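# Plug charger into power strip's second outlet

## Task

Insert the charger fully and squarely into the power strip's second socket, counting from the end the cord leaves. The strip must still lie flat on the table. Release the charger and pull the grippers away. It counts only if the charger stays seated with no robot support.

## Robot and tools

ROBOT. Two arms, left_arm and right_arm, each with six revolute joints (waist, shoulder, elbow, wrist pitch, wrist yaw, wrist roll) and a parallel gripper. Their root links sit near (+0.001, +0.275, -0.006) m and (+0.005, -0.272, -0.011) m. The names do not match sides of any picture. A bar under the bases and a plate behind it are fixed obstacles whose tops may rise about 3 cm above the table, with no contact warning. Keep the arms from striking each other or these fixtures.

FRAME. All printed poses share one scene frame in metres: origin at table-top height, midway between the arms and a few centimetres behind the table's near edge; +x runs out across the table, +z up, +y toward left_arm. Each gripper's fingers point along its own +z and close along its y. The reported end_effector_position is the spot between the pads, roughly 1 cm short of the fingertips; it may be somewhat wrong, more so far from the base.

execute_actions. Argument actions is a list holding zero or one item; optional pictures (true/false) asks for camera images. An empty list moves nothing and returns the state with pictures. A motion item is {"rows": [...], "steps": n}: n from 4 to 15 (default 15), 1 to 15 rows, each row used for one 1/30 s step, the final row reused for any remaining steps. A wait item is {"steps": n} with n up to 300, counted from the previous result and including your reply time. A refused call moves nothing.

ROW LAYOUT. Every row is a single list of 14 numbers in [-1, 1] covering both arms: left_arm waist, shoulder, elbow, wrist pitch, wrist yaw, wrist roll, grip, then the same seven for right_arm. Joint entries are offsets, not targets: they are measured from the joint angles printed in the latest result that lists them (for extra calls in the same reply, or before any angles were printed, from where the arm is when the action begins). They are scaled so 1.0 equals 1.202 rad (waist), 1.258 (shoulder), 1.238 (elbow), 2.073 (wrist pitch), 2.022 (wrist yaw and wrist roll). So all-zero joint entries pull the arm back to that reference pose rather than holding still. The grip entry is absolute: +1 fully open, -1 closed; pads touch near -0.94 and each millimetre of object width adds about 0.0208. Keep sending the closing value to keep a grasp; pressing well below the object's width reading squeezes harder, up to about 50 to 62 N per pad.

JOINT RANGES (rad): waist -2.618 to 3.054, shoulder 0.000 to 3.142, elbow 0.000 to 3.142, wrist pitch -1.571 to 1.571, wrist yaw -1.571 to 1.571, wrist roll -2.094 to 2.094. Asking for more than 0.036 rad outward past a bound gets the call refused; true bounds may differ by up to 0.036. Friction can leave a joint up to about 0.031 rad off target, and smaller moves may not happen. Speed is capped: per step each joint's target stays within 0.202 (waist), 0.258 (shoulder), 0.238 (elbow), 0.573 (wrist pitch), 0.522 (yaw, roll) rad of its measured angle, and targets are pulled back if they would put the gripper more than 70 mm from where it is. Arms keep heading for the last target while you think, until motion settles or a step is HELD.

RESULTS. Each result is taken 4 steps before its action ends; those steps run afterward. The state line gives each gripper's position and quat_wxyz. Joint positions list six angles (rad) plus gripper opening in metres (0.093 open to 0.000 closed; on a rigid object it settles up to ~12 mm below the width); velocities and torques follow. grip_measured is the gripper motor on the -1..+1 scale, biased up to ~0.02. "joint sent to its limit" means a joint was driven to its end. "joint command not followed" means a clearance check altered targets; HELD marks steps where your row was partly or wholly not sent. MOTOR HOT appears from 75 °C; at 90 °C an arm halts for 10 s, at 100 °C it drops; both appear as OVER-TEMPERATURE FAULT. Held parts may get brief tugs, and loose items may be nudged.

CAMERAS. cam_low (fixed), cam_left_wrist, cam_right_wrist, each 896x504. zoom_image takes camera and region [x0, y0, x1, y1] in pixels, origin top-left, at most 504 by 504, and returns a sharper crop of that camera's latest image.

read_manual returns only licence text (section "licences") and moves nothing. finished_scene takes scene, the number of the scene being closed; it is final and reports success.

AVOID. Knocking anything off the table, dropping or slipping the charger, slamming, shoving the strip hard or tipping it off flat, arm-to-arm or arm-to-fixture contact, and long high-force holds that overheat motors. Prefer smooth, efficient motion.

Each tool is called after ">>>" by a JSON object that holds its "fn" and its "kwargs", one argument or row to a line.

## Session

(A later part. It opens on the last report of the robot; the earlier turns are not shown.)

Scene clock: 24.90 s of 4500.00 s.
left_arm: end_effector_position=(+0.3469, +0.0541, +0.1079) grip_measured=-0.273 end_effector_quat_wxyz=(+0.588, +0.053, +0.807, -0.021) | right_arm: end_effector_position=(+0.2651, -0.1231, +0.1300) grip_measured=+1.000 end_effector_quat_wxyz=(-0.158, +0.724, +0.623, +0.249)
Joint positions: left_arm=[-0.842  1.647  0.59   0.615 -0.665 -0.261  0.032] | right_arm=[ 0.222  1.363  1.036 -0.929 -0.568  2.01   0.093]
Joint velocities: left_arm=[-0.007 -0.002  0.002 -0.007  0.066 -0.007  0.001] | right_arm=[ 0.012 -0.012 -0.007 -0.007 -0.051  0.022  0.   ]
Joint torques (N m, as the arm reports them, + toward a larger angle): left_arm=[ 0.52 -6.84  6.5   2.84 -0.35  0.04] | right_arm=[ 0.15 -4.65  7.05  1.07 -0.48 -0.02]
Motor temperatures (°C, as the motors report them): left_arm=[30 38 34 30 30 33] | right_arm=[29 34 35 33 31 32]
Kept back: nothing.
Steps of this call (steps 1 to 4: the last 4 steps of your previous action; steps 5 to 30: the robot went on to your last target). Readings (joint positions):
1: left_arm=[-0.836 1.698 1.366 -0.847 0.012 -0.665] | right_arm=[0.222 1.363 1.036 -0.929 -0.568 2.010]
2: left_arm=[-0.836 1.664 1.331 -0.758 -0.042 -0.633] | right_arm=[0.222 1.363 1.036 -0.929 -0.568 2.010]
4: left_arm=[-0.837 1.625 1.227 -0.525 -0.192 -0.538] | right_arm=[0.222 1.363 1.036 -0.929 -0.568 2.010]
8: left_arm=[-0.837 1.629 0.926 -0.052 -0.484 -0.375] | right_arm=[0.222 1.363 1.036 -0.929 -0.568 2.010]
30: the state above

>>> {"fn": "execute_actions", "kwargs": {
  "actions": [
    {"rows": [[-0.01,0,0,0.04,-0.014,0.002,-0.33, 0,0,0,0,0,0,1],[-0.025,0,0,0.046,-0.016,0.003,-0.33, 0,0,0,0,0,0,1],[-0.045,0,0,0.052,-0.018,0.004,-0.33, 0,0,0,0,0,0,1],[-0.065,0,0,0.058,-0.02,0.005,-0.33, 0,0,0,0,0,0,1],[-0.085,0,0,0.063,-0.022,0.006,-0.33, 0,0,0,0,0,0,1],[-0.105,0,0,0.068,-0.024,0.0064,-0.33, 0,0,0,0,0,0,1],[-0.125,0,0,0.072,-0.026,0.0064,-0.33, 0,0,0,0,0,0,1],[-0.143,0,0,0.0753,-0.0272,0.0064,-0.33, 0,0,0,0,0,0,1],[-0.158,0,0,0.0753,-0.0272,0.0064,-0.33, 0,0,0,0,0,0,1],[-0.17,0,0,0.0753,-0.0272,0.0064,-0.33, 0,0,0,0,0,0,1],[-0.178,0,0,0.0753,-0.0272,0.0064,-0.33, 0,0,0,0,0,0,1],[-0.1814,0,0,0.0753,-0.0272,0.0064,-0.33, 0,0,0,0,0,0,1]], "steps": 15}
  ]
}}

>>> {"fn": "execute_actions", "kwargs": {
  "actions": [
    {"steps": 15}
  ],
  "pictures": true
}}

Scene clock: 25.63 s of 4500.00 s.
left_arm: end_effector_position=(+0.3048, -0.0088, +0.1263) grip_measured=-0.273 end_effector_quat_wxyz=(+0.613, +0.101, +0.778, -0.091) | right_arm: end_effector_position=(+0.2651, -0.1231, +0.1300) grip_measured=+1.000 end_effector_quat_wxyz=(-0.158, +0.724, +0.623, +0.249)
Joint positions: left_arm=[-1.03   1.647  0.59   0.713 -0.699 -0.256  0.032] | right_arm=[ 0.222  1.363  1.036 -0.929 -0.568  2.01   0.093]
Joint velocities: left_arm=[-0.51  -0.012 -0.002  0.271 -0.007  0.066  0.001] | right_arm=[-0.002 -0.012  0.017  0.037  0.037 -0.007  0.   ]
Joint torques (N m, as the arm reports them, + toward a larger angle): left_arm=[ 0.5  -6.93  6.87  2.37 -0.26  0.1 ] | right_arm=[ 0.13 -4.67  7.05  1.07 -0.48 -0.02]
Motor temperatures (°C, as the motors report them): left_arm=[30 38 34 30 30 33] | right_arm=[29 34 35 33 31 32]
Steps of this call (steps 1 to 11: the robot went on to your last target; steps 12 to 22: the first 11 steps of this action). Readings (joint positions):
12: left_arm=[-0.842 1.647 0.590 0.618 -0.665 -0.260] | right_arm=[0.222 1.363 1.036 -0.929 -0.568 2.010]
13: left_arm=[-0.844 1.647 0.590 0.619 -0.668 -0.260] | right_arm=[0.222 1.363 1.036 -0.929 -0.568 2.010]
15: left_arm=[-0.864 1.647 0.590 0.627 -0.682 -0.258] | right_arm=[0.222 1.363 1.036 -0.929 -0.568 2.010]
19: left_arm=[-0.961 1.647 0.590 0.680 -0.698 -0.256] | right_arm=[0.222 1.363 1.036 -0.929 -0.568 2.010]
22: the state above

Scene clock: 26.13 s of 4500.00 s.
left_arm: end_effector_position=(+0.2980, -0.0176, +0.1313) grip_measured=-0.273 end_effector_quat_wxyz=(+0.619, +0.104, +0.771, -0.105) | right_arm: end_effector_position=(+0.2651, -0.1231, +0.1300) grip_measured=+1.000 end_effector_quat_wxyz=(-0.158, +0.724, +0.623, +0.249)
Joint positions: left_arm=[-1.058  1.647  0.59   0.739 -0.705 -0.256  0.032] | right_arm=[ 0.222  1.363  1.036 -0.929 -0.568  2.01   0.093]
Joint velocities: left_arm=[ 0.002 -0.002 -0.002 -0.022 -0.051 -0.007  0.   ] | right_arm=[ 0.007 -0.002 -0.027 -0.022  0.037 -0.037  0.   ]
Joint torques (N m, as the arm reports them, + toward a larger angle): left_arm=[ 0.07 -6.94  7.01  2.42 -0.19  0.05] | right_arm=[ 0.15 -4.66  7.06  1.07 -0.48 -0.03]
Motor temperatures (°C, as the motors report them): left_arm=[30 38 34 31 30 33] | right_arm=[29 34 35 33 31 32]
Kept back: nothing.
Steps of this call (steps 1 to 4: the last 4 steps of your previous action; steps 5 to 15: the robot went on to your last target). Readings (joint positions):
1: left_arm=[-1.044 1.647 0.590 0.720 -0.699 -0.256] | right_arm=[0.222 1.363 1.036 -0.929 -0.568 2.010]
2: left_arm=[-1.054 1.647 0.590 0.725 -0.699 -0.256] | right_arm=[0.222 1.363 1.036 -0.929 -0.568 2.010]
4: left_arm=[-1.058 1.647 0.590 0.731 -0.699 -0.256] | right_arm=[0.222 1.363 1.036 -0.929 -0.568 2.010]
8: left_arm=[-1.058 1.647 0.590 0.736 -0.704 -0.256] | right_arm=[0.222 1.363 1.036 -0.929 -0.568 2.010]
15: the state above
camera_calibration (this result's frames):
cam_left_wrist: T_world_to_cam=[[-0.293751, -0.955228, 0.0353472, 0.0609162], [-0.588921, 0.15173, -0.79382, 0.321866], [0.752916, -0.254002, -0.607124, -0.0636755], [0, 0, 0, 1]] pos_world=[0.25539, -0.00682158, 0.214692]
cam_right_wrist: T_world_to_cam=[[-0.979185, 0.184439, -0.0847334, 0.292895], [0.0234272, 0.517374, 0.855438, -0.0153762], [0.201615, 0.835647, -0.510926, 0.195642], [0, 0, 0, 1]] pos_world=[0.247715, -0.209554, 0.13793]

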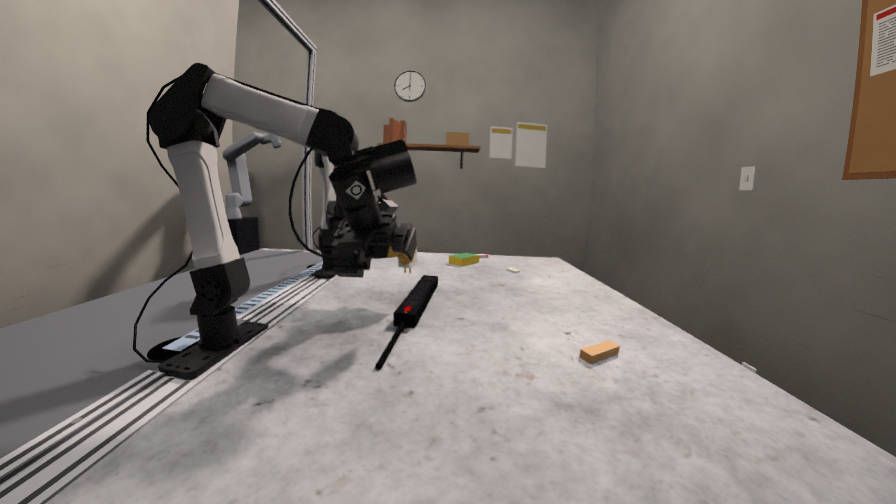

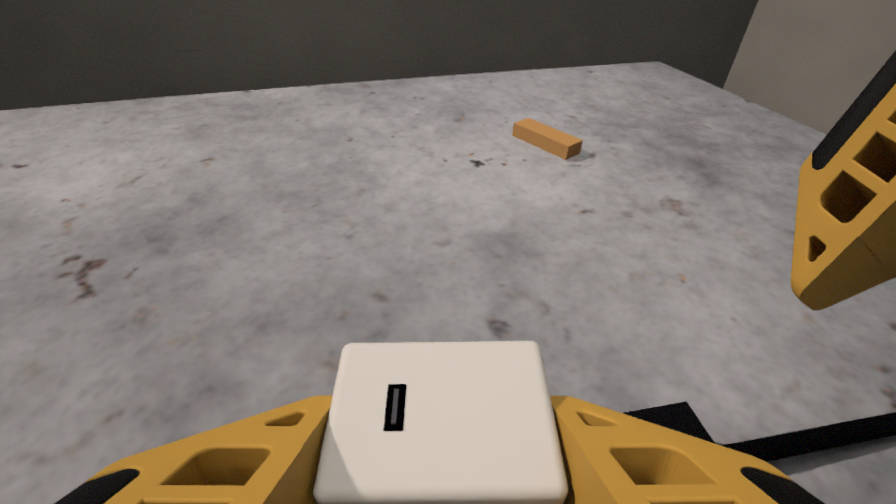

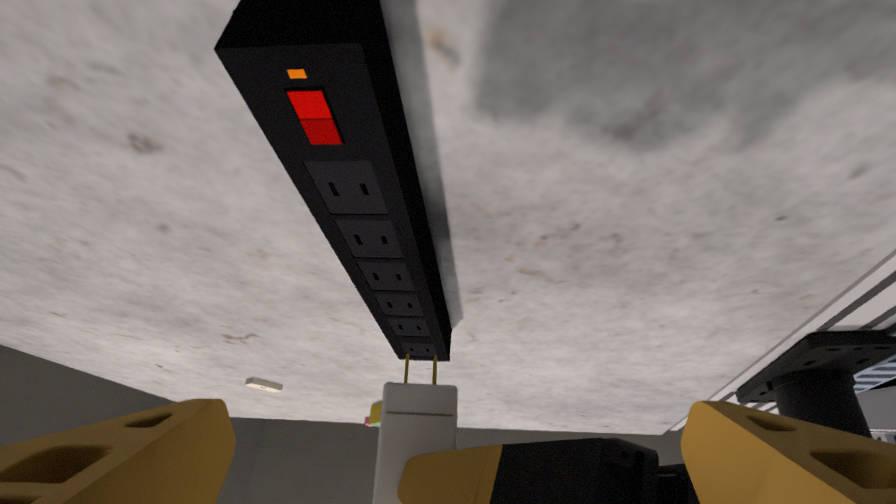

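>>> {"fn": "zoom_image", "kwargs": {
  "camera": "cam_right_wrist",
  "region": [290, 140, 480, 400]
}}

Region (290, 140, 480, 400) of cam_right_wrist's 896x504 image, scaled by 1.938, with more detail than that image has; it fills the left 368 columns of this view, and the rest is white.

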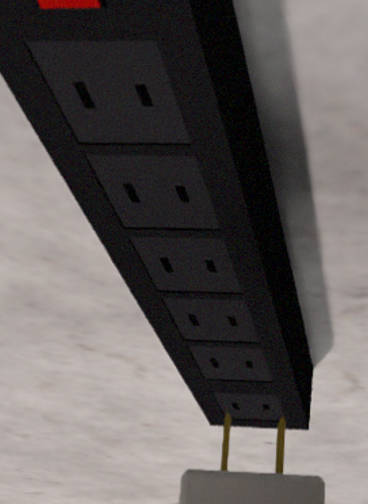

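>>> {"fn": "execute_actions", "kwargs": {
  "actions": [
    {"rows": [[0.02,0,0,0,0,0,-0.33, -0.03,0.02,0,0,-0.04,-0.3,1],[0.04,0,0,0,0,0,-0.33, -0.06,0.04,0,0.01,-0.08,-0.6,1],[0.06,0,0,0,0,0,-0.33, -0.09,0.06,-0.01,0.02,-0.12,-1,1],[0.07,0,0,0,0,0,-0.33, -0.12,0.08,-0.01,0.03,-0.16,-1,1],[0.08,0,0,0,0,0,-0.33, -0.15,0.10,-0.02,0.04,-0.20,-1,1],[0.08,0,0,0,0,0,-0.33, -0.18,0.12,-0.02,0.05,-0.24,-1,1],[0.08,0,0,0,0,0,-0.33, -0.1972,0.15,-0.03,0.06,-0.262,-1,1]], "steps": 15}
  ]
}}

>>> {"fn": "execute_actions", "kwargs": {
  "actions": [
    {"steps": 12}
  ]
}}

Scene clock: 31.10 s of 4500.00 s.
left_arm: end_effector_position=(+0.3225, +0.0109, +0.1296) grip_measured=-0.273 end_effector_quat_wxyz=(+0.620, +0.072, +0.778, -0.075) | right_arm: end_effector_position=(+0.2964, -0.1369, +0.1272) grip_measured=+1.000 end_effector_quat_wxyz=(-0.115, +0.374, +0.805, +0.446)
Joint positions: left_arm=[-0.968  1.647  0.59   0.727 -0.703 -0.256  0.032] | right_arm=[-0.008  1.544  1.011 -0.839 -0.986  0.945  0.093]
Joint velocities: left_arm=[-0.002 -0.002 -0.002 -0.037  0.007  0.007  0.001] | right_arm=[ 0.002  0.144 -0.144  0.081 -0.637 -2.864  0.   ]
Joint torques (N m, as the arm reports them, + toward a larger angle): left_arm=[ 0.61 -6.73  6.92  2.2  -0.05 -0.05] | right_arm=[-0.46 -6.06  6.41  1.07 -0.92 -0.07]
Motor temperatures (°C, as the motors report them): left_arm=[30 38 34 32 30 33] | right_arm=[29 34 36 33 31 32]
From where the robot then was, a joint's target lay farther than a number of 1.0 reaches, so one or more steps of this call were cut to that.
Steps of this call (steps 1 to 15: the robot went on to your last target; steps 16 to 90: nothing new was sent; then 1.60 s passed at rest; steps 91 to 101: the first 11 steps of this action). Readings (joint positions):
91: left_arm=[-1.057 1.647 0.590 0.738 -0.705 -0.256] | right_arm=[0.219 1.363 1.036 -0.930 -0.579 1.935]
92: left_arm=[-1.053 1.647 0.590 0.737 -0.704 -0.256] | right_arm=[0.208 1.366 1.036 -0.930 -0.605 1.835]
94: left_arm=[-1.025 1.647 0.590 0.733 -0.701 -0.256] | right_arm=[0.156 1.391 1.036 -0.919 -0.691 1.637]
98: left_arm=[-0.970 1.647 0.590 0.728 -0.703 -0.256] | right_arm=[0.022 1.499 1.029 -0.862 -0.904 1.241]
101: the state above

Scene clock: 31.50 s of 4500.00 s.
left_arm: end_effector_position=(+0.3225, +0.0109, +0.1296) grip_measured=-0.273 end_effector_quat_wxyz=(+0.620, +0.072, +0.778, -0.075) | right_arm: end_effector_position=(+0.2959, -0.1280, +0.1396) grip_measured=+1.000 end_effector_quat_wxyz=(+0.083, -0.004, +0.865, +0.495)
Joint positions: left_arm=[-0.968  1.647  0.59   0.726 -0.703 -0.256  0.032] | right_arm=[-0.008  1.546  1.007 -0.819 -1.083  0.088  0.093]
Joint velocities: left_arm=[ 0.002 -0.002 -0.002  0.051  0.007  0.037 -0.001] | right_arm=[-0.012 -0.012 -0.002  0.037 -0.066 -0.667  0.   ]
Joint torques (N m, as the arm reports them, + toward a larger angle): left_arm=[ 0.54 -6.95  7.05  2.24 -0.11 -0.03] | right_arm=[-0.36 -5.56  6.08  1.06 -0.84 -0.1 ]
Motor temperatures (°C, as the motors report them): left_arm=[30 38 34 32 30 33] | right_arm=[29 34 36 33 31 32]
Kept back: nothing.
Steps of this call (steps 1 to 4: the last 4 steps of your previous action; steps 5 to 12: the robot went on to your last target). Readings (joint positions):
1: left_arm=[-0.968 1.647 0.590 0.727 -0.703 -0.256] | right_arm=[-0.008 1.546 1.008 -0.837 -1.006 0.847]
2: left_arm=[-0.968 1.647 0.590 0.727 -0.703 -0.256] | right_arm=[-0.008 1.546 1.007 -0.836 -1.022 0.748]
4: left_arm=[-0.968 1.647 0.590 0.726 -0.703 -0.256] | right_arm=[-0.008 1.546 1.007 -0.829 -1.048 0.550]
8: left_arm=[-0.968 1.647 0.590 0.726 -0.703 -0.256] | right_arm=[-0.008 1.546 1.007 -0.822 -1.073 0.227]
12: the state above

>>> {"fn": "execute_actions", "kwargs": {
  "actions": [
    {"rows": [[0,0,0,0,0,0,-0.33, -0.005,0,0,0,0,-0.4,1],[0,0,0,0,0,0,-0.33, -0.01,0.005,0,0.002,-0.004,-0.762,1],[0,0,0,0,0,0,-0.33, -0.01,0.012,0,0.005,-0.007,-0.762,1],[0,0,0,0,0,0,-0.33, -0.01,0.022,0,0.009,-0.007,-0.762,1],[0,0,0,0,0,0,-0.33, -0.01,0.034,-0.005,0.013,-0.007,-0.762,1],[0,0,0,0,0,0,-0.33, -0.01,0.048,-0.005,0.019,-0.007,-0.762,1],[0,0,0,0,0,0,-0.33, -0.01,0.064,-0.01,0.025,-0.007,-0.762,1],[0,0,0,0,0,0,-0.33, -0.01,0.08,-0.01,0.031,-0.007,-0.762,1],[0,0,0,0,0,0,-0.33, -0.01,0.098,-0.015,0.038,-0.007,-0.762,1],[0,0,0,0,0,0,-0.33, -0.01,0.116,-0.015,0.045,-0.007,-0.762,1],[0,0,0,0,0,0,-0.33, -0.01,0.134,-0.02,0.052,-0.007,-0.762,1],[0,0,0,0,0,0,-0.33, -0.01,0.152,-0.02,0.059,-0.007,-0.762,1],[0,0,0,0,0,0,-0.33, -0.01,0.17,-0.02,0.066,-0.007,-0.762,1],[0,0,0,0,0,0,-0.33, -0.01,0.186,-0.02,0.073,-0.007,-0.762,1],[0,0,0,0,0,0,-0.33, -0.01,0.2,-0.02,0.079,-0.007,-0.762,1]], "steps": 15}
  ]
}}

>>> {"fn": "execute_actions", "kwargs": {
  "actions": [
    {"steps": 20}
  ],
  "pictures": true
}}

Scene clock: 32.30 s of 4500.00 s.
left_arm: end_effector_position=(+0.3221, +0.0115, +0.1273) grip_measured=-0.273 end_effector_quat_wxyz=(+0.617, +0.074, +0.780, -0.071) | right_arm: end_effector_position=(+0.3060, -0.1287, +0.1145) grip_measured=+1.000 end_effector_quat_wxyz=(+0.322, -0.462, +0.730, +0.388)
Joint positions: left_arm=[-0.968  1.647  0.59   0.715 -0.703 -0.256  0.032] | right_arm=[-0.008  1.65   1.007 -0.771 -1.094 -1.063  0.093]
Joint velocities: left_arm=[-0.022  0.002 -0.007  0.007  0.066  0.066 -0.002] | right_arm=[-0.002  0.716 -0.002  0.271 -0.037 -2.601  0.   ]
Joint torques (N m, as the arm reports them, + toward a larger angle): left_arm=[ 0.1  -6.95  7.06  2.18 -0.08 -0.04] | right_arm=[-0.7  -5.03  4.43  0.86 -0.84 -0.04]
Motor temperatures (°C, as the motors report them): left_arm=[30 38 34 32 30 33] | right_arm=[29 34 36 33 31 32]
Steps of this call (steps 1 to 13: the robot went on to your last target; steps 14 to 24: the first 11 steps of this action). Readings (joint positions):
14: left_arm=[-0.968 1.647 0.590 0.725 -0.703 -0.256] | right_arm=[-0.008 1.546 1.007 -0.820 -1.089 -0.077]
15: left_arm=[-0.968 1.647 0.590 0.723 -0.703 -0.256] | right_arm=[-0.008 1.546 1.007 -0.820 -1.089 -0.177]
17: left_arm=[-0.968 1.647 0.590 0.719 -0.703 -0.256] | right_arm=[-0.008 1.546 1.007 -0.820 -1.089 -0.375]
21: left_arm=[-0.968 1.647 0.590 0.716 -0.703 -0.256] | right_arm=[-0.008 1.582 1.007 -0.800 -1.094 -0.772]
24: the state above

Scene clock: 32.97 s of 4500.00 s.
left_arm: end_effector_position=(+0.3221, +0.0116, +0.1271) grip_measured=-0.273 end_effector_quat_wxyz=(+0.617, +0.075, +0.780, -0.071) | right_arm: end_effector_position=(+0.3165, -0.1309, +0.0740) grip_measured=+1.000 end_effector_quat_wxyz=(-0.373, +0.581, -0.640, -0.336)
Joint positions: left_arm=[-0.968  1.647  0.59   0.714 -0.703 -0.256  0.032] | right_arm=[-0.008  1.788  0.992 -0.673 -1.095 -1.443  0.093]
Joint velocities: left_arm=[ 0.012 -0.022  0.002 -0.007 -0.066 -0.037 -0.   ] | right_arm=[ 0.002  0.007 -0.017  0.037  0.007 -0.051  0.   ]
Joint torques (N m, as the arm reports them, + toward a larger angle): left_arm=[ 0.14 -6.96  7.03  2.23 -0.08 -0.04] | right_arm=[-0.81 -6.69  5.11  0.76 -0.83 -0.06]
Motor temperatures (°C, as the motors report them): left_arm=[30 38 34 32 30 33] | right_arm=[29 34 36 33 31 32]
Kept back: nothing.
Steps of this call (steps 1 to 4: the last 4 steps of your previous action; steps 5 to 20: the robot went on to your last target). Readings (joint positions):
1: left_arm=[-0.968 1.647 0.590 0.714 -0.703 -0.256] | right_arm=[-0.008 1.675 1.006 -0.759 -1.095 -1.141]
2: left_arm=[-0.968 1.647 0.590 0.714 -0.703 -0.256] | right_arm=[-0.008 1.699 1.005 -0.746 -1.095 -1.203]
4: left_arm=[-0.968 1.647 0.590 0.714 -0.703 -0.256] | right_arm=[-0.008 1.746 1.000 -0.721 -1.095 -1.292]
8: left_arm=[-0.968 1.647 0.590 0.714 -0.703 -0.256] | right_arm=[-0.008 1.788 0.992 -0.693 -1.095 -1.384]
20: the state above
camera_calibration (this result's frames):
cam_left_wrist: T_world_to_cam=[[-0.208114, -0.977866, 0.0215907, 0.0704052], [-0.611869, 0.112936, -0.782855, 0.33483], [0.763089, -0.176134, -0.621829, -0.0792273], [0, 0, 0, 1]] pos_world=[0.279982, 0.0170781, 0.211337]
cam_right_wrist: T_world_to_cam=[[0.995454, -0.0948955, -0.00816646, -0.327292], [-0.0821284, -0.811771, -0.578172, 0.000825451], [0.0482366, 0.576214, -0.815874, 0.200313], [0, 0, 0, 1]] pos_world=[0.31621, -0.145811, 0.161234]

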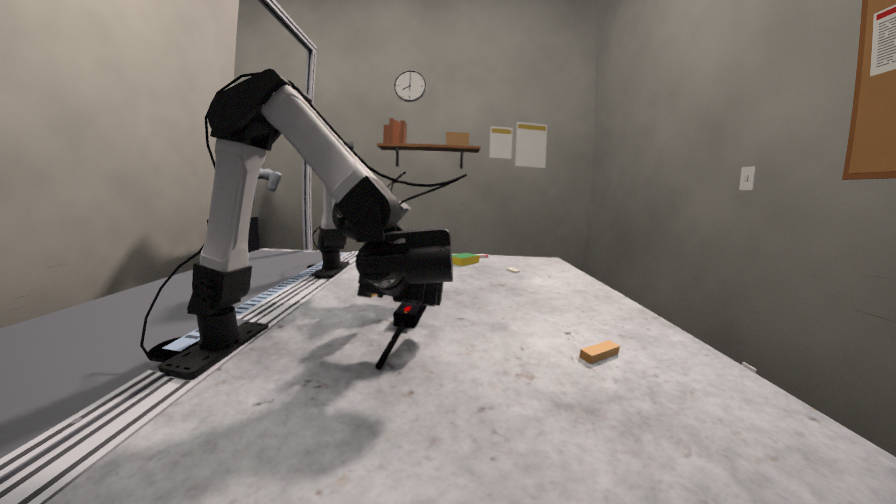

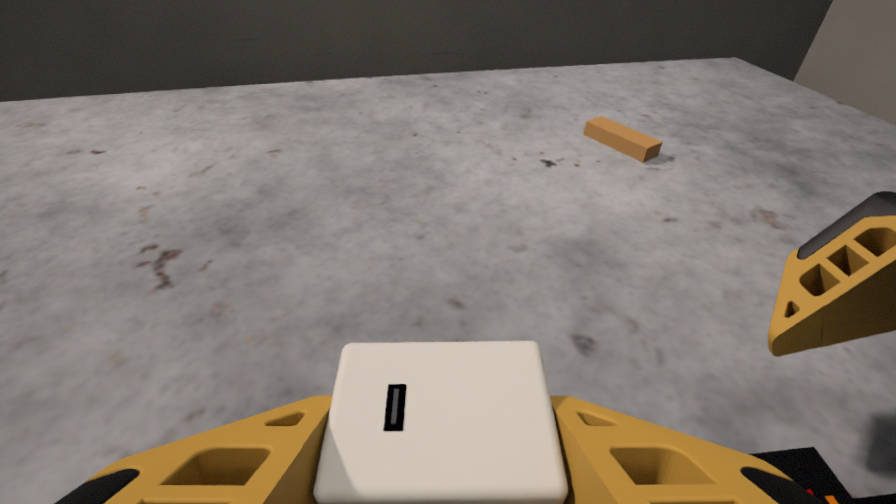

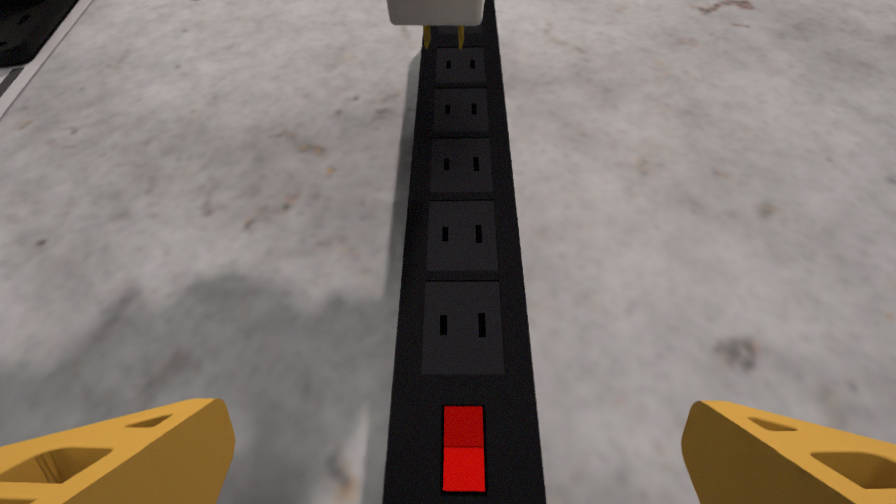

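>>> {"fn": "execute_actions", "kwargs": {
  "actions": [
    {"rows": [[0,0,0,0,0,0,-0.33, 0,0.01,-0.005,0.012,0,0,1],[0,0,0,0,0,0,-0.33, 0,0.022,-0.011,0.024,0,0,1],[0,0,0,0,0,0,-0.33, 0,0.035,-0.017,0.036,0,0,1],[0,0,0,0,0,0,-0.33, 0,0.048,-0.024,0.048,0,0,1],[0,0,0,0,0,0,-0.33, 0,0.061,-0.030,0.060,0,0,1],[0,0,0,0,0,0,-0.33, 0,0.074,-0.037,0.072,0,0,1],[0,0,0,0,0,0,-0.33, 0,0.086,-0.043,0.083,0,0,1],[0,0,0,0,0,0,-0.33, 0,0.097,-0.048,0.092,0,0,1],[0,0,0,0,0,0,-0.33, 0,0.106,-0.053,0.099,0,0,1],[0,0,0,0,0,0,-0.33, 0,0.113,-0.056,0.104,0,0,1],[0,0,0,0,0,0,-0.33, 0,0.1192,-0.0594,0.1073,0,0,1]], "steps": 15}
  ]
}}

>>> {"fn": "execute_actions", "kwargs": {
  "actions": [
    {"steps": 12}
  ],
  "pictures": true
}}

Scene clock: 34.77 s of 4500.00 s.
left_arm: end_effector_position=(+0.3217, +0.0122, +0.1249) grip_measured=-0.273 end_effector_quat_wxyz=(+0.614, +0.077, +0.783, -0.067) | right_arm: end_effector_position=(+0.3185, -0.1328, +0.0314) grip_measured=+1.000 end_effector_quat_wxyz=(-0.369, +0.578, -0.643, -0.342)
Joint positions: left_arm=[-0.968  1.647  0.59   0.702 -0.703 -0.256  0.032] | right_arm=[-0.008  1.906  0.941 -0.523 -1.096 -1.447  0.093]
Joint velocities: left_arm=[-0.017 -0.012  0.012  0.007 -0.007  0.081 -0.   ] | right_arm=[ 0.002  0.379 -0.222  0.315 -0.037 -0.051  0.   ]
Joint torques (N m, as the arm reports them, + toward a larger angle): left_arm=[ 0.14 -6.95  7.02  2.22 -0.08 -0.04] | right_arm=[ 0.13 -7.25  4.46  0.79 -0.81  0.01]
Motor temperatures (°C, as the motors report them): left_arm=[30 38 34 33 30 33] | right_arm=[29 35 36 33 31 32]
Steps of this call (steps 1 to 30: the robot went on to your last target; steps 31 to 43: nothing new was sent; steps 44 to 54: the first 11 steps of this action). Readings (joint positions):
44: left_arm=[-0.968 1.647 0.590 0.712 -0.703 -0.256] | right_arm=[-0.008 1.788 0.992 -0.670 -1.095 -1.447]
45: left_arm=[-0.968 1.647 0.590 0.711 -0.703 -0.256] | right_arm=[-0.008 1.788 0.992 -0.666 -1.095 -1.447]
47: left_arm=[-0.968 1.647 0.590 0.707 -0.703 -0.256] | right_arm=[-0.008 1.797 0.992 -0.645 -1.095 -1.447]
51: left_arm=[-0.968 1.647 0.590 0.703 -0.703 -0.256] | right_arm=[-0.008 1.856 0.968 -0.569 -1.096 -1.447]
54: the state above

Scene clock: 35.17 s of 4500.00 s.
left_arm: end_effector_position=(+0.3216, +0.0123, +0.1247) grip_measured=-0.273 end_effector_quat_wxyz=(+0.614, +0.077, +0.783, -0.067) | right_arm: end_effector_position=(+0.3208, -0.1333, +0.0233) grip_measured=+1.000 end_effector_quat_wxyz=(-0.374, +0.582, -0.639, -0.336)
Joint positions: left_arm=[-0.968  1.647  0.59   0.701 -0.703 -0.256  0.032] | right_arm=[-0.008  1.927  0.928 -0.47  -1.096 -1.447  0.093]
Joint velocities: left_arm=[ 0.027 -0.012  0.007  0.007 -0.022 -0.007 -0.001] | right_arm=[-0.002 -0.012 -0.022  0.066 -0.007 -0.037  0.   ]
Joint torques (N m, as the arm reports them, + toward a larger angle): left_arm=[ 0.21 -6.96  7.08  2.22 -0.08 -0.03] | right_arm=[ 0.07 -7.15  4.39  0.77 -0.8   0.01]
Motor temperatures (°C, as the motors report them): left_arm=[30 38 34 33 30 33] | right_arm=[29 35 36 33 31 32]
Kept back: nothing.
Steps of this call (steps 1 to 4: the last 4 steps of your previous action; steps 5 to 12: the robot went on to your last target). Readings (joint positions):
1: left_arm=[-0.968 1.647 0.590 0.702 -0.703 -0.256] | right_arm=[-0.008 1.917 0.935 -0.513 -1.096 -1.447]
2: left_arm=[-0.968 1.647 0.590 0.702 -0.703 -0.256] | right_arm=[-0.008 1.924 0.931 -0.506 -1.096 -1.447]
4: left_arm=[-0.968 1.647 0.590 0.702 -0.703 -0.256] | right_arm=[-0.008 1.927 0.928 -0.495 -1.096 -1.447]
8: left_arm=[-0.968 1.647 0.590 0.701 -0.703 -0.256] | right_arm=[-0.008 1.927 0.928 -0.477 -1.096 -1.447]
12: the state above
camera_calibration (this result's frames):
cam_left_wrist: T_world_to_cam=[[-0.207665, -0.978112, 0.0131509, 0.0719763], [-0.617659, 0.120688, -0.77713, 0.333648], [0.758533, -0.169506, -0.629203, -0.0779589], [0, 0, 0, 1]] pos_world=[0.280162, 0.0169191, 0.20929]
cam_right_wrist: T_world_to_cam=[[0.995677, -0.092729, -0.00534707, -0.332005], [-0.0786843, -0.811482, -0.579056, -0.0310792], [0.0493562, 0.576973, -0.81527, 0.159894], [0, 0, 0, 1]] pos_world=[0.320232, -0.148261, 0.110585]

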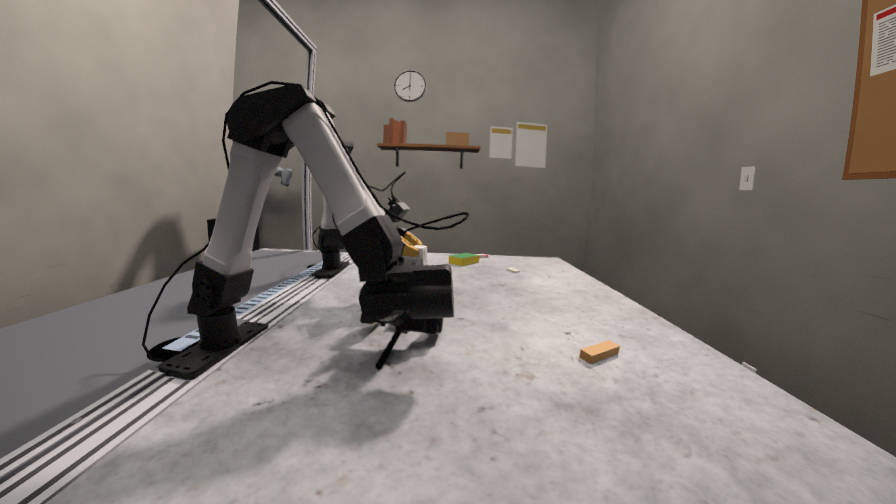

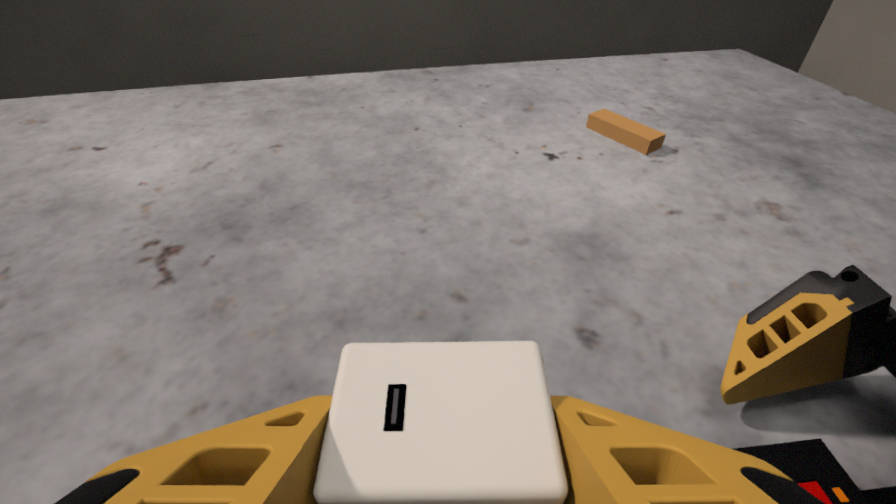

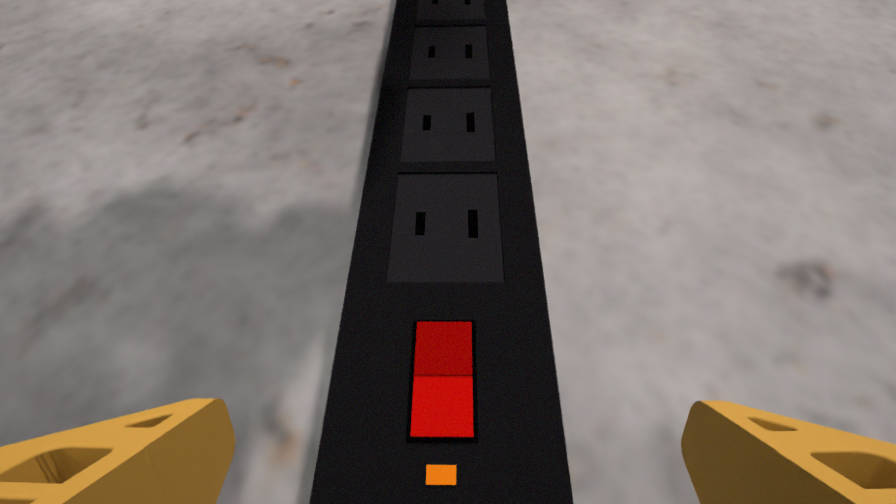

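>>> {"fn": "execute_actions", "kwargs": {
  "actions": [
    {"rows": [[-0.005,0.008,0.02,0,-0.006,-0.004,-0.33, 0,0,0,0,0,0,0.8],[-0.012,0.022,0.038,-0.004,-0.014,-0.009,-0.33, 0,0,0,0,0,0,0.6],[-0.02,0.038,0.057,-0.008,-0.022,-0.014,-0.33, 0,0,0,0,0,0,0.45],[-0.029,0.055,0.077,-0.013,-0.031,-0.02,-0.33, 0,0,0,0,0,0,0.3],[-0.038,0.073,0.098,-0.018,-0.041,-0.026,-0.33, 0,0,0,0,0,0,0.2],[-0.048,0.092,0.119,-0.023,-0.051,-0.032,-0.33, 0,0,0,0,0,0,0.14],[-0.058,0.111,0.14,-0.028,-0.061,-0.038,-0.33, 0,0,0,0,0,0,0.09],[-0.067,0.129,0.16,-0.033,-0.070,-0.044,-0.33, 0,0,0,0,0,0,0.04],[-0.075,0.146,0.178,-0.038,-0.078,-0.049,-0.33, 0,0,0,0,0,0,0.0],[-0.083,0.161,0.194,-0.043,-0.086,-0.054,-0.33, 0,0,0,0,0,0,-0.04],[-0.089,0.174,0.207,-0.047,-0.092,-0.058,-0.33, 0,0,0,0,0,0,-0.08],[-0.094,0.184,0.217,-0.05,-0.097,-0.061,-0.33, 0,0,0,0,0,0,-0.12],[-0.097,0.191,0.224,-0.052,-0.100,-0.063,-0.33, 0,0,0,0,0,0,-0.16],[-0.099,0.196,0.228,-0.0535,-0.102,-0.0644,-0.33, 0,0,0,0,0,0,-0.2],[-0.0998,0.1979,0.2302,-0.054,-0.1029,-0.0648,-0.33, 0,0,0,0,0,0,-0.24]], "steps": 15}
  ]
}}

>>> {"fn": "execute_actions", "kwargs": {
  "actions": [
    {"steps": 18}
  ],
  "pictures": true
}}

Scene clock: 36.90 s of 4500.00 s.
left_arm: end_effector_position=(+0.3281, -0.0369, +0.1174) grip_measured=-0.273 end_effector_quat_wxyz=(+0.614, +0.061, +0.785, -0.059) | right_arm: end_effector_position=(+0.3214, -0.1333, +0.0234) grip_measured=-0.057 end_effector_quat_wxyz=(-0.376, +0.583, -0.638, -0.335)
Joint positions: left_arm=[-1.052  1.824  0.788  0.634 -0.813 -0.325  0.032] | right_arm=[-0.008  1.927  0.928 -0.466 -1.096 -1.447  0.042]
Joint velocities: left_arm=[-0.295  0.549  0.574 -0.242 -0.344 -0.242  0.   ] | right_arm=[-0.012 -0.007  0.012  0.007 -0.007 -0.066 -0.035]
Joint torques (N m, as the arm reports them, + toward a larger angle): left_arm=[-0.01 -8.41  9.12  2.1  -0.29 -0.17] | right_arm=[ 0.08 -7.92  5.11  0.53 -0.81 -0.01]
Motor temperatures (°C, as the motors report them): left_arm=[30 38 34 33 30 33] | right_arm=[29 35 36 33 31 32]
Steps of this call (steps 1 to 30: the robot went on to your last target; steps 31 to 41: nothing new was sent; steps 42 to 52: the first 11 steps of this action). Readings (joint positions):
42: left_arm=[-0.968 1.647 0.590 0.700 -0.703 -0.256] | right_arm=[-0.008 1.927 0.928 -0.465 -1.096 -1.447]
43: left_arm=[-0.969 1.649 0.592 0.696 -0.706 -0.257] | right_arm=[-0.008 1.927 0.928 -0.465 -1.096 -1.447]
45: left_arm=[-0.975 1.670 0.617 0.684 -0.722 -0.266] | right_arm=[-0.008 1.927 0.928 -0.465 -1.096 -1.447]
49: left_arm=[-1.016 1.757 0.717 0.657 -0.773 -0.297] | right_arm=[-0.008 1.927 0.928 -0.465 -1.096 -1.447]
52: the state above

Scene clock: 37.50 s of 4500.00 s.
left_arm: end_effector_position=(+0.3264, -0.0432, +0.1040) grip_measured=-0.273 end_effector_quat_wxyz=(+0.610, +0.045, +0.790, -0.033) | right_arm: end_effector_position=(+0.3214, -0.1333, +0.0234) grip_measured=-0.185 end_effector_quat_wxyz=(-0.376, +0.583, -0.638, -0.335)
Joint positions: left_arm=[-1.084  1.889  0.843  0.58  -0.893 -0.378  0.032] | right_arm=[-0.008  1.927  0.928 -0.466 -1.096 -1.448  0.036]
Joint velocities: left_arm=[-0.017 -0.002  0.002 -0.022  0.007 -0.066 -0.001] | right_arm=[-0.002 -0.007 -0.012  0.007  0.037  0.037 -0.   ]
Joint torques (N m, as the arm reports them, + toward a larger angle): left_arm=[-0.08 -8.76 10.02  2.07 -0.3  -0.04] | right_arm=[ 0.12 -7.94  5.16  0.54 -0.81 -0.01]
Motor temperatures (°C, as the motors report them): left_arm=[30 38 35 33 30 33] | right_arm=[29 35 36 33 31 32]
Kept back: nothing.
Steps of this call (steps 1 to 4: the last 4 steps of your previous action; steps 5 to 18: the robot went on to your last target). Readings (joint positions):
1: left_arm=[-1.062 1.842 0.806 0.627 -0.826 -0.334] | right_arm=[-0.008 1.927 0.928 -0.466 -1.096 -1.448]
2: left_arm=[-1.070 1.858 0.821 0.619 -0.837 -0.342] | right_arm=[-0.008 1.927 0.928 -0.466 -1.096 -1.448]
4: left_arm=[-1.081 1.880 0.838 0.606 -0.854 -0.355] | right_arm=[-0.008 1.927 0.928 -0.466 -1.096 -1.448]
8: left_arm=[-1.084 1.889 0.843 0.586 -0.877 -0.369] | right_arm=[-0.008 1.927 0.928 -0.466 -1.096 -1.448]
18: the state above
camera_calibration (this result's frames):
cam_left_wrist: T_world_to_cam=[[-0.116037, -0.993245, 0.000376633, -0.0102534], [-0.637168, 0.0741468, -0.76715, 0.330466], [0.76194, -0.0892575, -0.641468, -0.100414], [0, 0, 0, 1]] pos_world=[0.285882, -0.0436499, 0.189108]
cam_right_wrist: T_world_to_cam=[[0.995778, -0.0917903, 0.00016593, -0.332669], [-0.0747283, -0.81173, -0.579232, -0.0323058], [0.0533026, 0.576774, -0.815163, 0.158638], [0, 0, 0, 1]] pos_world=[0.320395, -0.148258, 0.110658]

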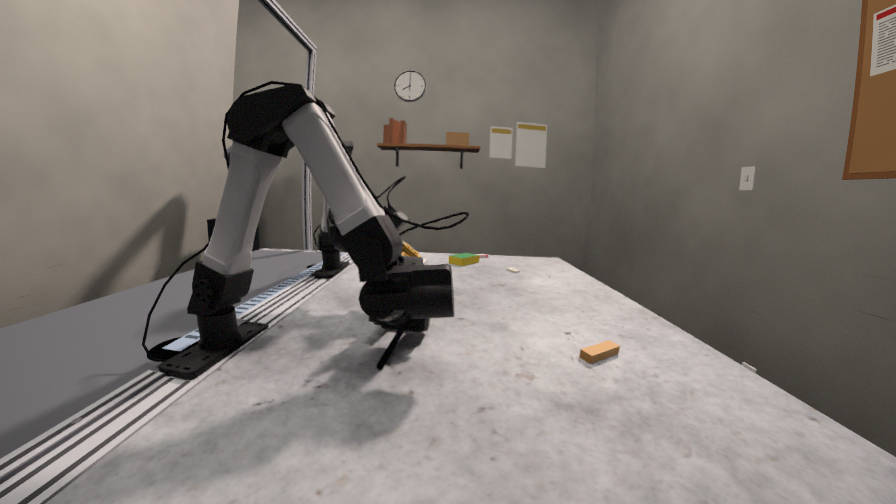

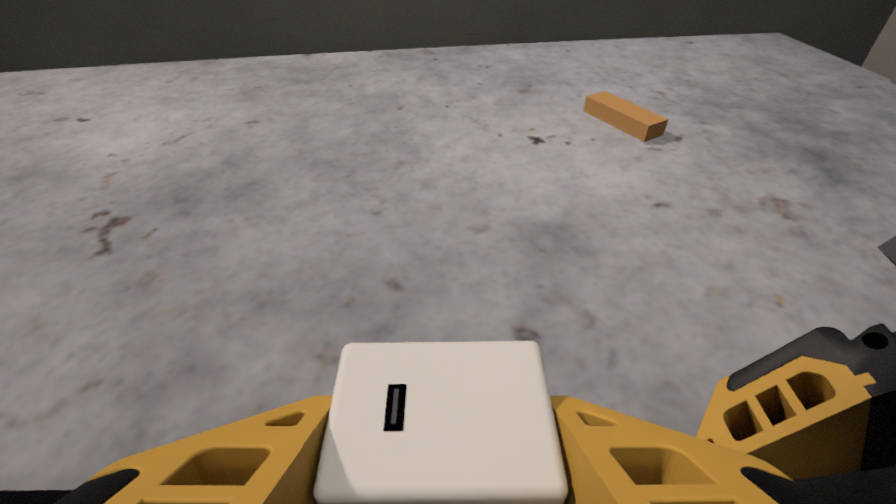

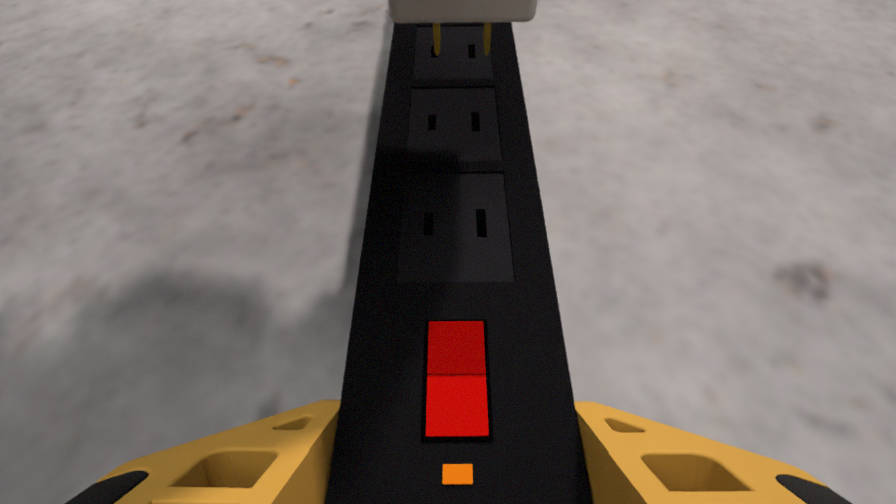

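>>> {"fn": "zoom_image", "kwargs": {
  "camera": "cam_right_wrist",
  "region": [370, 0, 560, 150]
}}

Region (370, 0, 560, 150) of cam_right_wrist's 896x504 image, scaled by 2.653, with more detail than that image has; it fills the top 398 rows of this view, and the rest is white.

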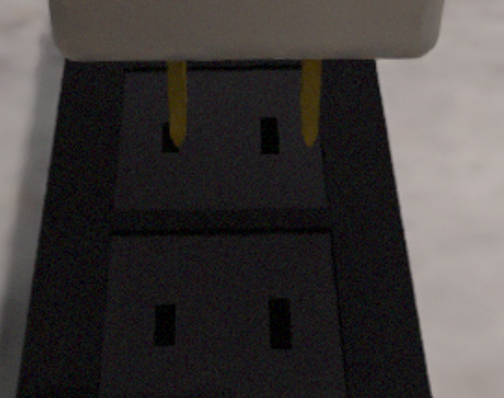

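>>> {"fn": "execute_actions", "kwargs": {
  "actions": [
    {"rows": [[-0.0166,0.004,-0.012,0.018,0,0,-0.33, 0,0,0,0,0,0,-0.24],[-0.0166,0.008,-0.015,0.022,0,0,-0.33, 0,0,0,0,0,0,-0.24],[-0.0067,0.012,-0.017,0.026,0,0,-0.33, 0,0,0,0,0,0,-0.24],[-0.0067,0.016,-0.019,0.030,0,0,-0.33, 0,0,0,0,0,0,-0.24],[-0.0067,0.020,-0.021,0.033,0,0,-0.33, 0,0,0,0,0,0,-0.24],[-0.0067,0.024,-0.023,0.036,0,0,-0.33, 0,0,0,0,0,0,-0.24],[-0.0067,0.027,-0.025,0.038,0,0,-0.33, 0,0,0,0,0,0,-0.24],[-0.0067,0.030,-0.026,0.039,0,0,-0.33, 0,0,0,0,0,0,-0.24],[-0.0067,0.033,-0.027,0.039,0,0,-0.33, 0,0,0,0,0,0,-0.24],[-0.0067,0.035,-0.0275,0.039,0,0,-0.33, 0,0,0,0,0,0,-0.24]], "steps": 15}
  ]
}}

>>> {"fn": "execute_actions", "kwargs": {
  "actions": [
    {"steps": 12}
  ],
  "pictures": true
}}

Scene clock: 43.70 s of 4500.00 s.
left_arm: end_effector_position=(+0.3251, -0.0451, +0.0958) grip_measured=-0.273 end_effector_quat_wxyz=(+0.612, +0.045, +0.789, -0.037) | right_arm: end_effector_position=(+0.3214, -0.1333, +0.0234) grip_measured=-0.185 end_effector_quat_wxyz=(-0.376, +0.583, -0.638, -0.335)
Joint positions: left_arm=[-1.089  1.918  0.832  0.627 -0.894 -0.378  0.032] | right_arm=[-0.008  1.927  0.928 -0.466 -1.096 -1.448  0.036]
Joint velocities: left_arm=[-0.002  0.105 -0.125  0.022  0.022 -0.022 -0.001] | right_arm=[-0.017 -0.012  0.002  0.007  0.022  0.066  0.001]
Joint torques (N m, as the arm reports them, + toward a larger angle): left_arm=[-0.04 -8.54  5.11  2.27 -0.13 -0.02] | right_arm=[ 0.14 -7.93  5.16  0.59 -0.81 -0.02]
Motor temperatures (°C, as the motors report them): left_arm=[30 38 35 34 30 33] | right_arm=[29 36 36 33 31 32]
Steps of this call (steps 1 to 15: the robot went on to your last target; steps 16 to 90: nothing new was sent; then 2.83 s passed at rest; steps 91 to 101: the first 11 steps of this action). Readings (joint positions):
91: left_arm=[-1.085 1.889 0.843 0.580 -0.895 -0.378] | right_arm=[-0.008 1.927 0.928 -0.466 -1.096 -1.448]
92: left_arm=[-1.087 1.889 0.843 0.582 -0.895 -0.378] | right_arm=[-0.008 1.927 0.928 -0.466 -1.096 -1.448]
94: left_arm=[-1.089 1.890 0.843 0.591 -0.894 -0.378] | right_arm=[-0.008 1.927 0.928 -0.466 -1.096 -1.448]
98: left_arm=[-1.089 1.906 0.842 0.617 -0.894 -0.378] | right_arm=[-0.008 1.927 0.928 -0.466 -1.096 -1.448]
101: the state above

Scene clock: 44.10 s of 4500.00 s.
left_arm: end_effector_position=(+0.3245, -0.0437, +0.0908) grip_measured=-0.273 end_effector_quat_wxyz=(+0.609, +0.048, +0.791, -0.034) | right_arm: end_effector_position=(+0.3214, -0.1333, +0.0234) grip_measured=-0.185 end_effector_quat_wxyz=(-0.376, +0.583, -0.638, -0.335)
Joint positions: left_arm=[-1.089  1.927  0.825  0.631 -0.894 -0.378  0.032] | right_arm=[-0.008  1.927  0.928 -0.466 -1.096 -1.448  0.036]
Joint velocities: left_arm=[ 0.007  0.007 -0.007 -0.037  0.022 -0.051 -0.   ] | right_arm=[-0.017  0.002 -0.007  0.051  0.022 -0.037 -0.   ]
Joint torques (N m, as the arm reports them, + toward a larger angle): left_arm=[ 0.02 -8.87  5.07  2.19 -0.16 -0.02] | right_arm=[ 0.14 -7.94  5.15  0.59 -0.81 -0.03]
Motor temperatures (°C, as the motors report them): left_arm=[30 39 35 34 30 33] | right_arm=[29 36 36 33 31 32]
Kept back: nothing.
Steps of this call (steps 1 to 4: the last 4 steps of your previous action; steps 5 to 12: the robot went on to your last target). Readings (joint positions):
1: left_arm=[-1.089 1.921 0.829 0.627 -0.894 -0.378] | right_arm=[-0.008 1.927 0.928 -0.466 -1.096 -1.448]
2: left_arm=[-1.089 1.924 0.827 0.627 -0.894 -0.378] | right_arm=[-0.008 1.927 0.928 -0.466 -1.096 -1.448]
4: left_arm=[-1.089 1.927 0.825 0.627 -0.894 -0.378] | right_arm=[-0.008 1.927 0.928 -0.466 -1.096 -1.448]
8: left_arm=[-1.089 1.927 0.825 0.630 -0.894 -0.378] | right_arm=[-0.008 1.927 0.928 -0.466 -1.096 -1.448]
12: the state above
camera_calibration (this result's frames):
cam_left_wrist: T_world_to_cam=[[-0.120362, -0.992727, -0.00231523, -0.00928854], [-0.638098, 0.0791514, -0.765876, 0.319573], [0.760489, -0.0907047, -0.642985, -0.106949], [0, 0, 0, 1]] pos_world=[0.284135, -0.0442164, 0.175965]
cam_right_wrist: T_world_to_cam=[[0.995778, -0.0917903, 0.00016593, -0.332669], [-0.0747283, -0.81173, -0.579232, -0.0323058], [0.0533026, 0.576774, -0.815163, 0.158638], [0, 0, 0, 1]] pos_world=[0.320395, -0.148258, 0.110658]

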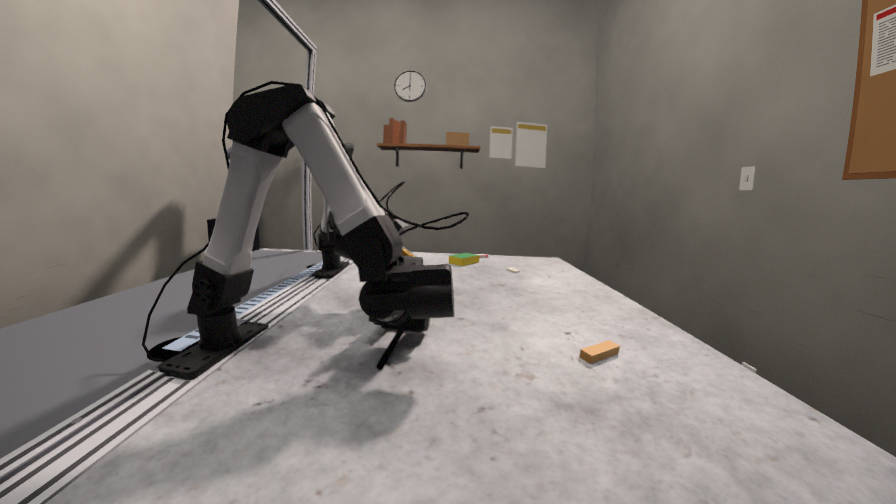

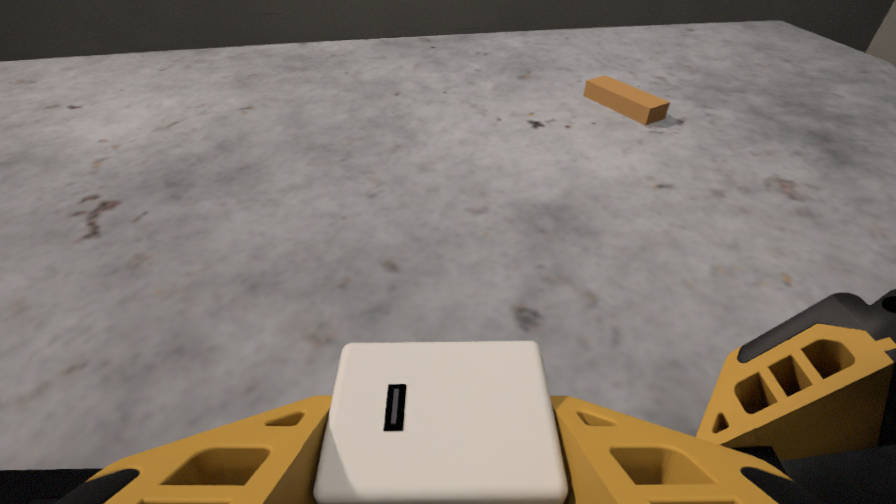

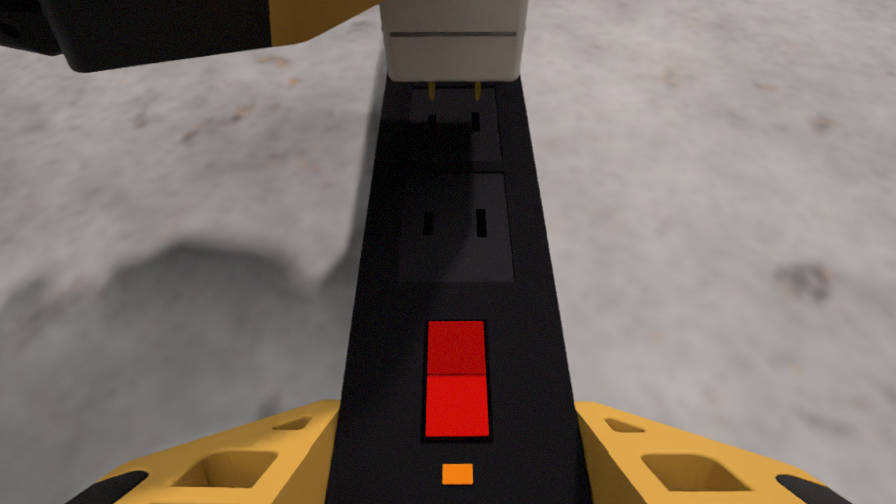

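>>> {"fn": "zoom_image", "kwargs": {
  "camera": "cam_right_wrist",
  "region": [375, 20, 535, 145]
}}

Region (375, 20, 535, 145) of cam_right_wrist's 896x504 image, scaled by 3.150, with more detail than that image has; it fills the top 394 rows of this view, and the rest is white.

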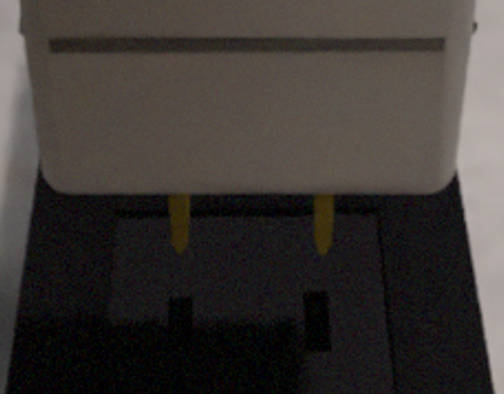

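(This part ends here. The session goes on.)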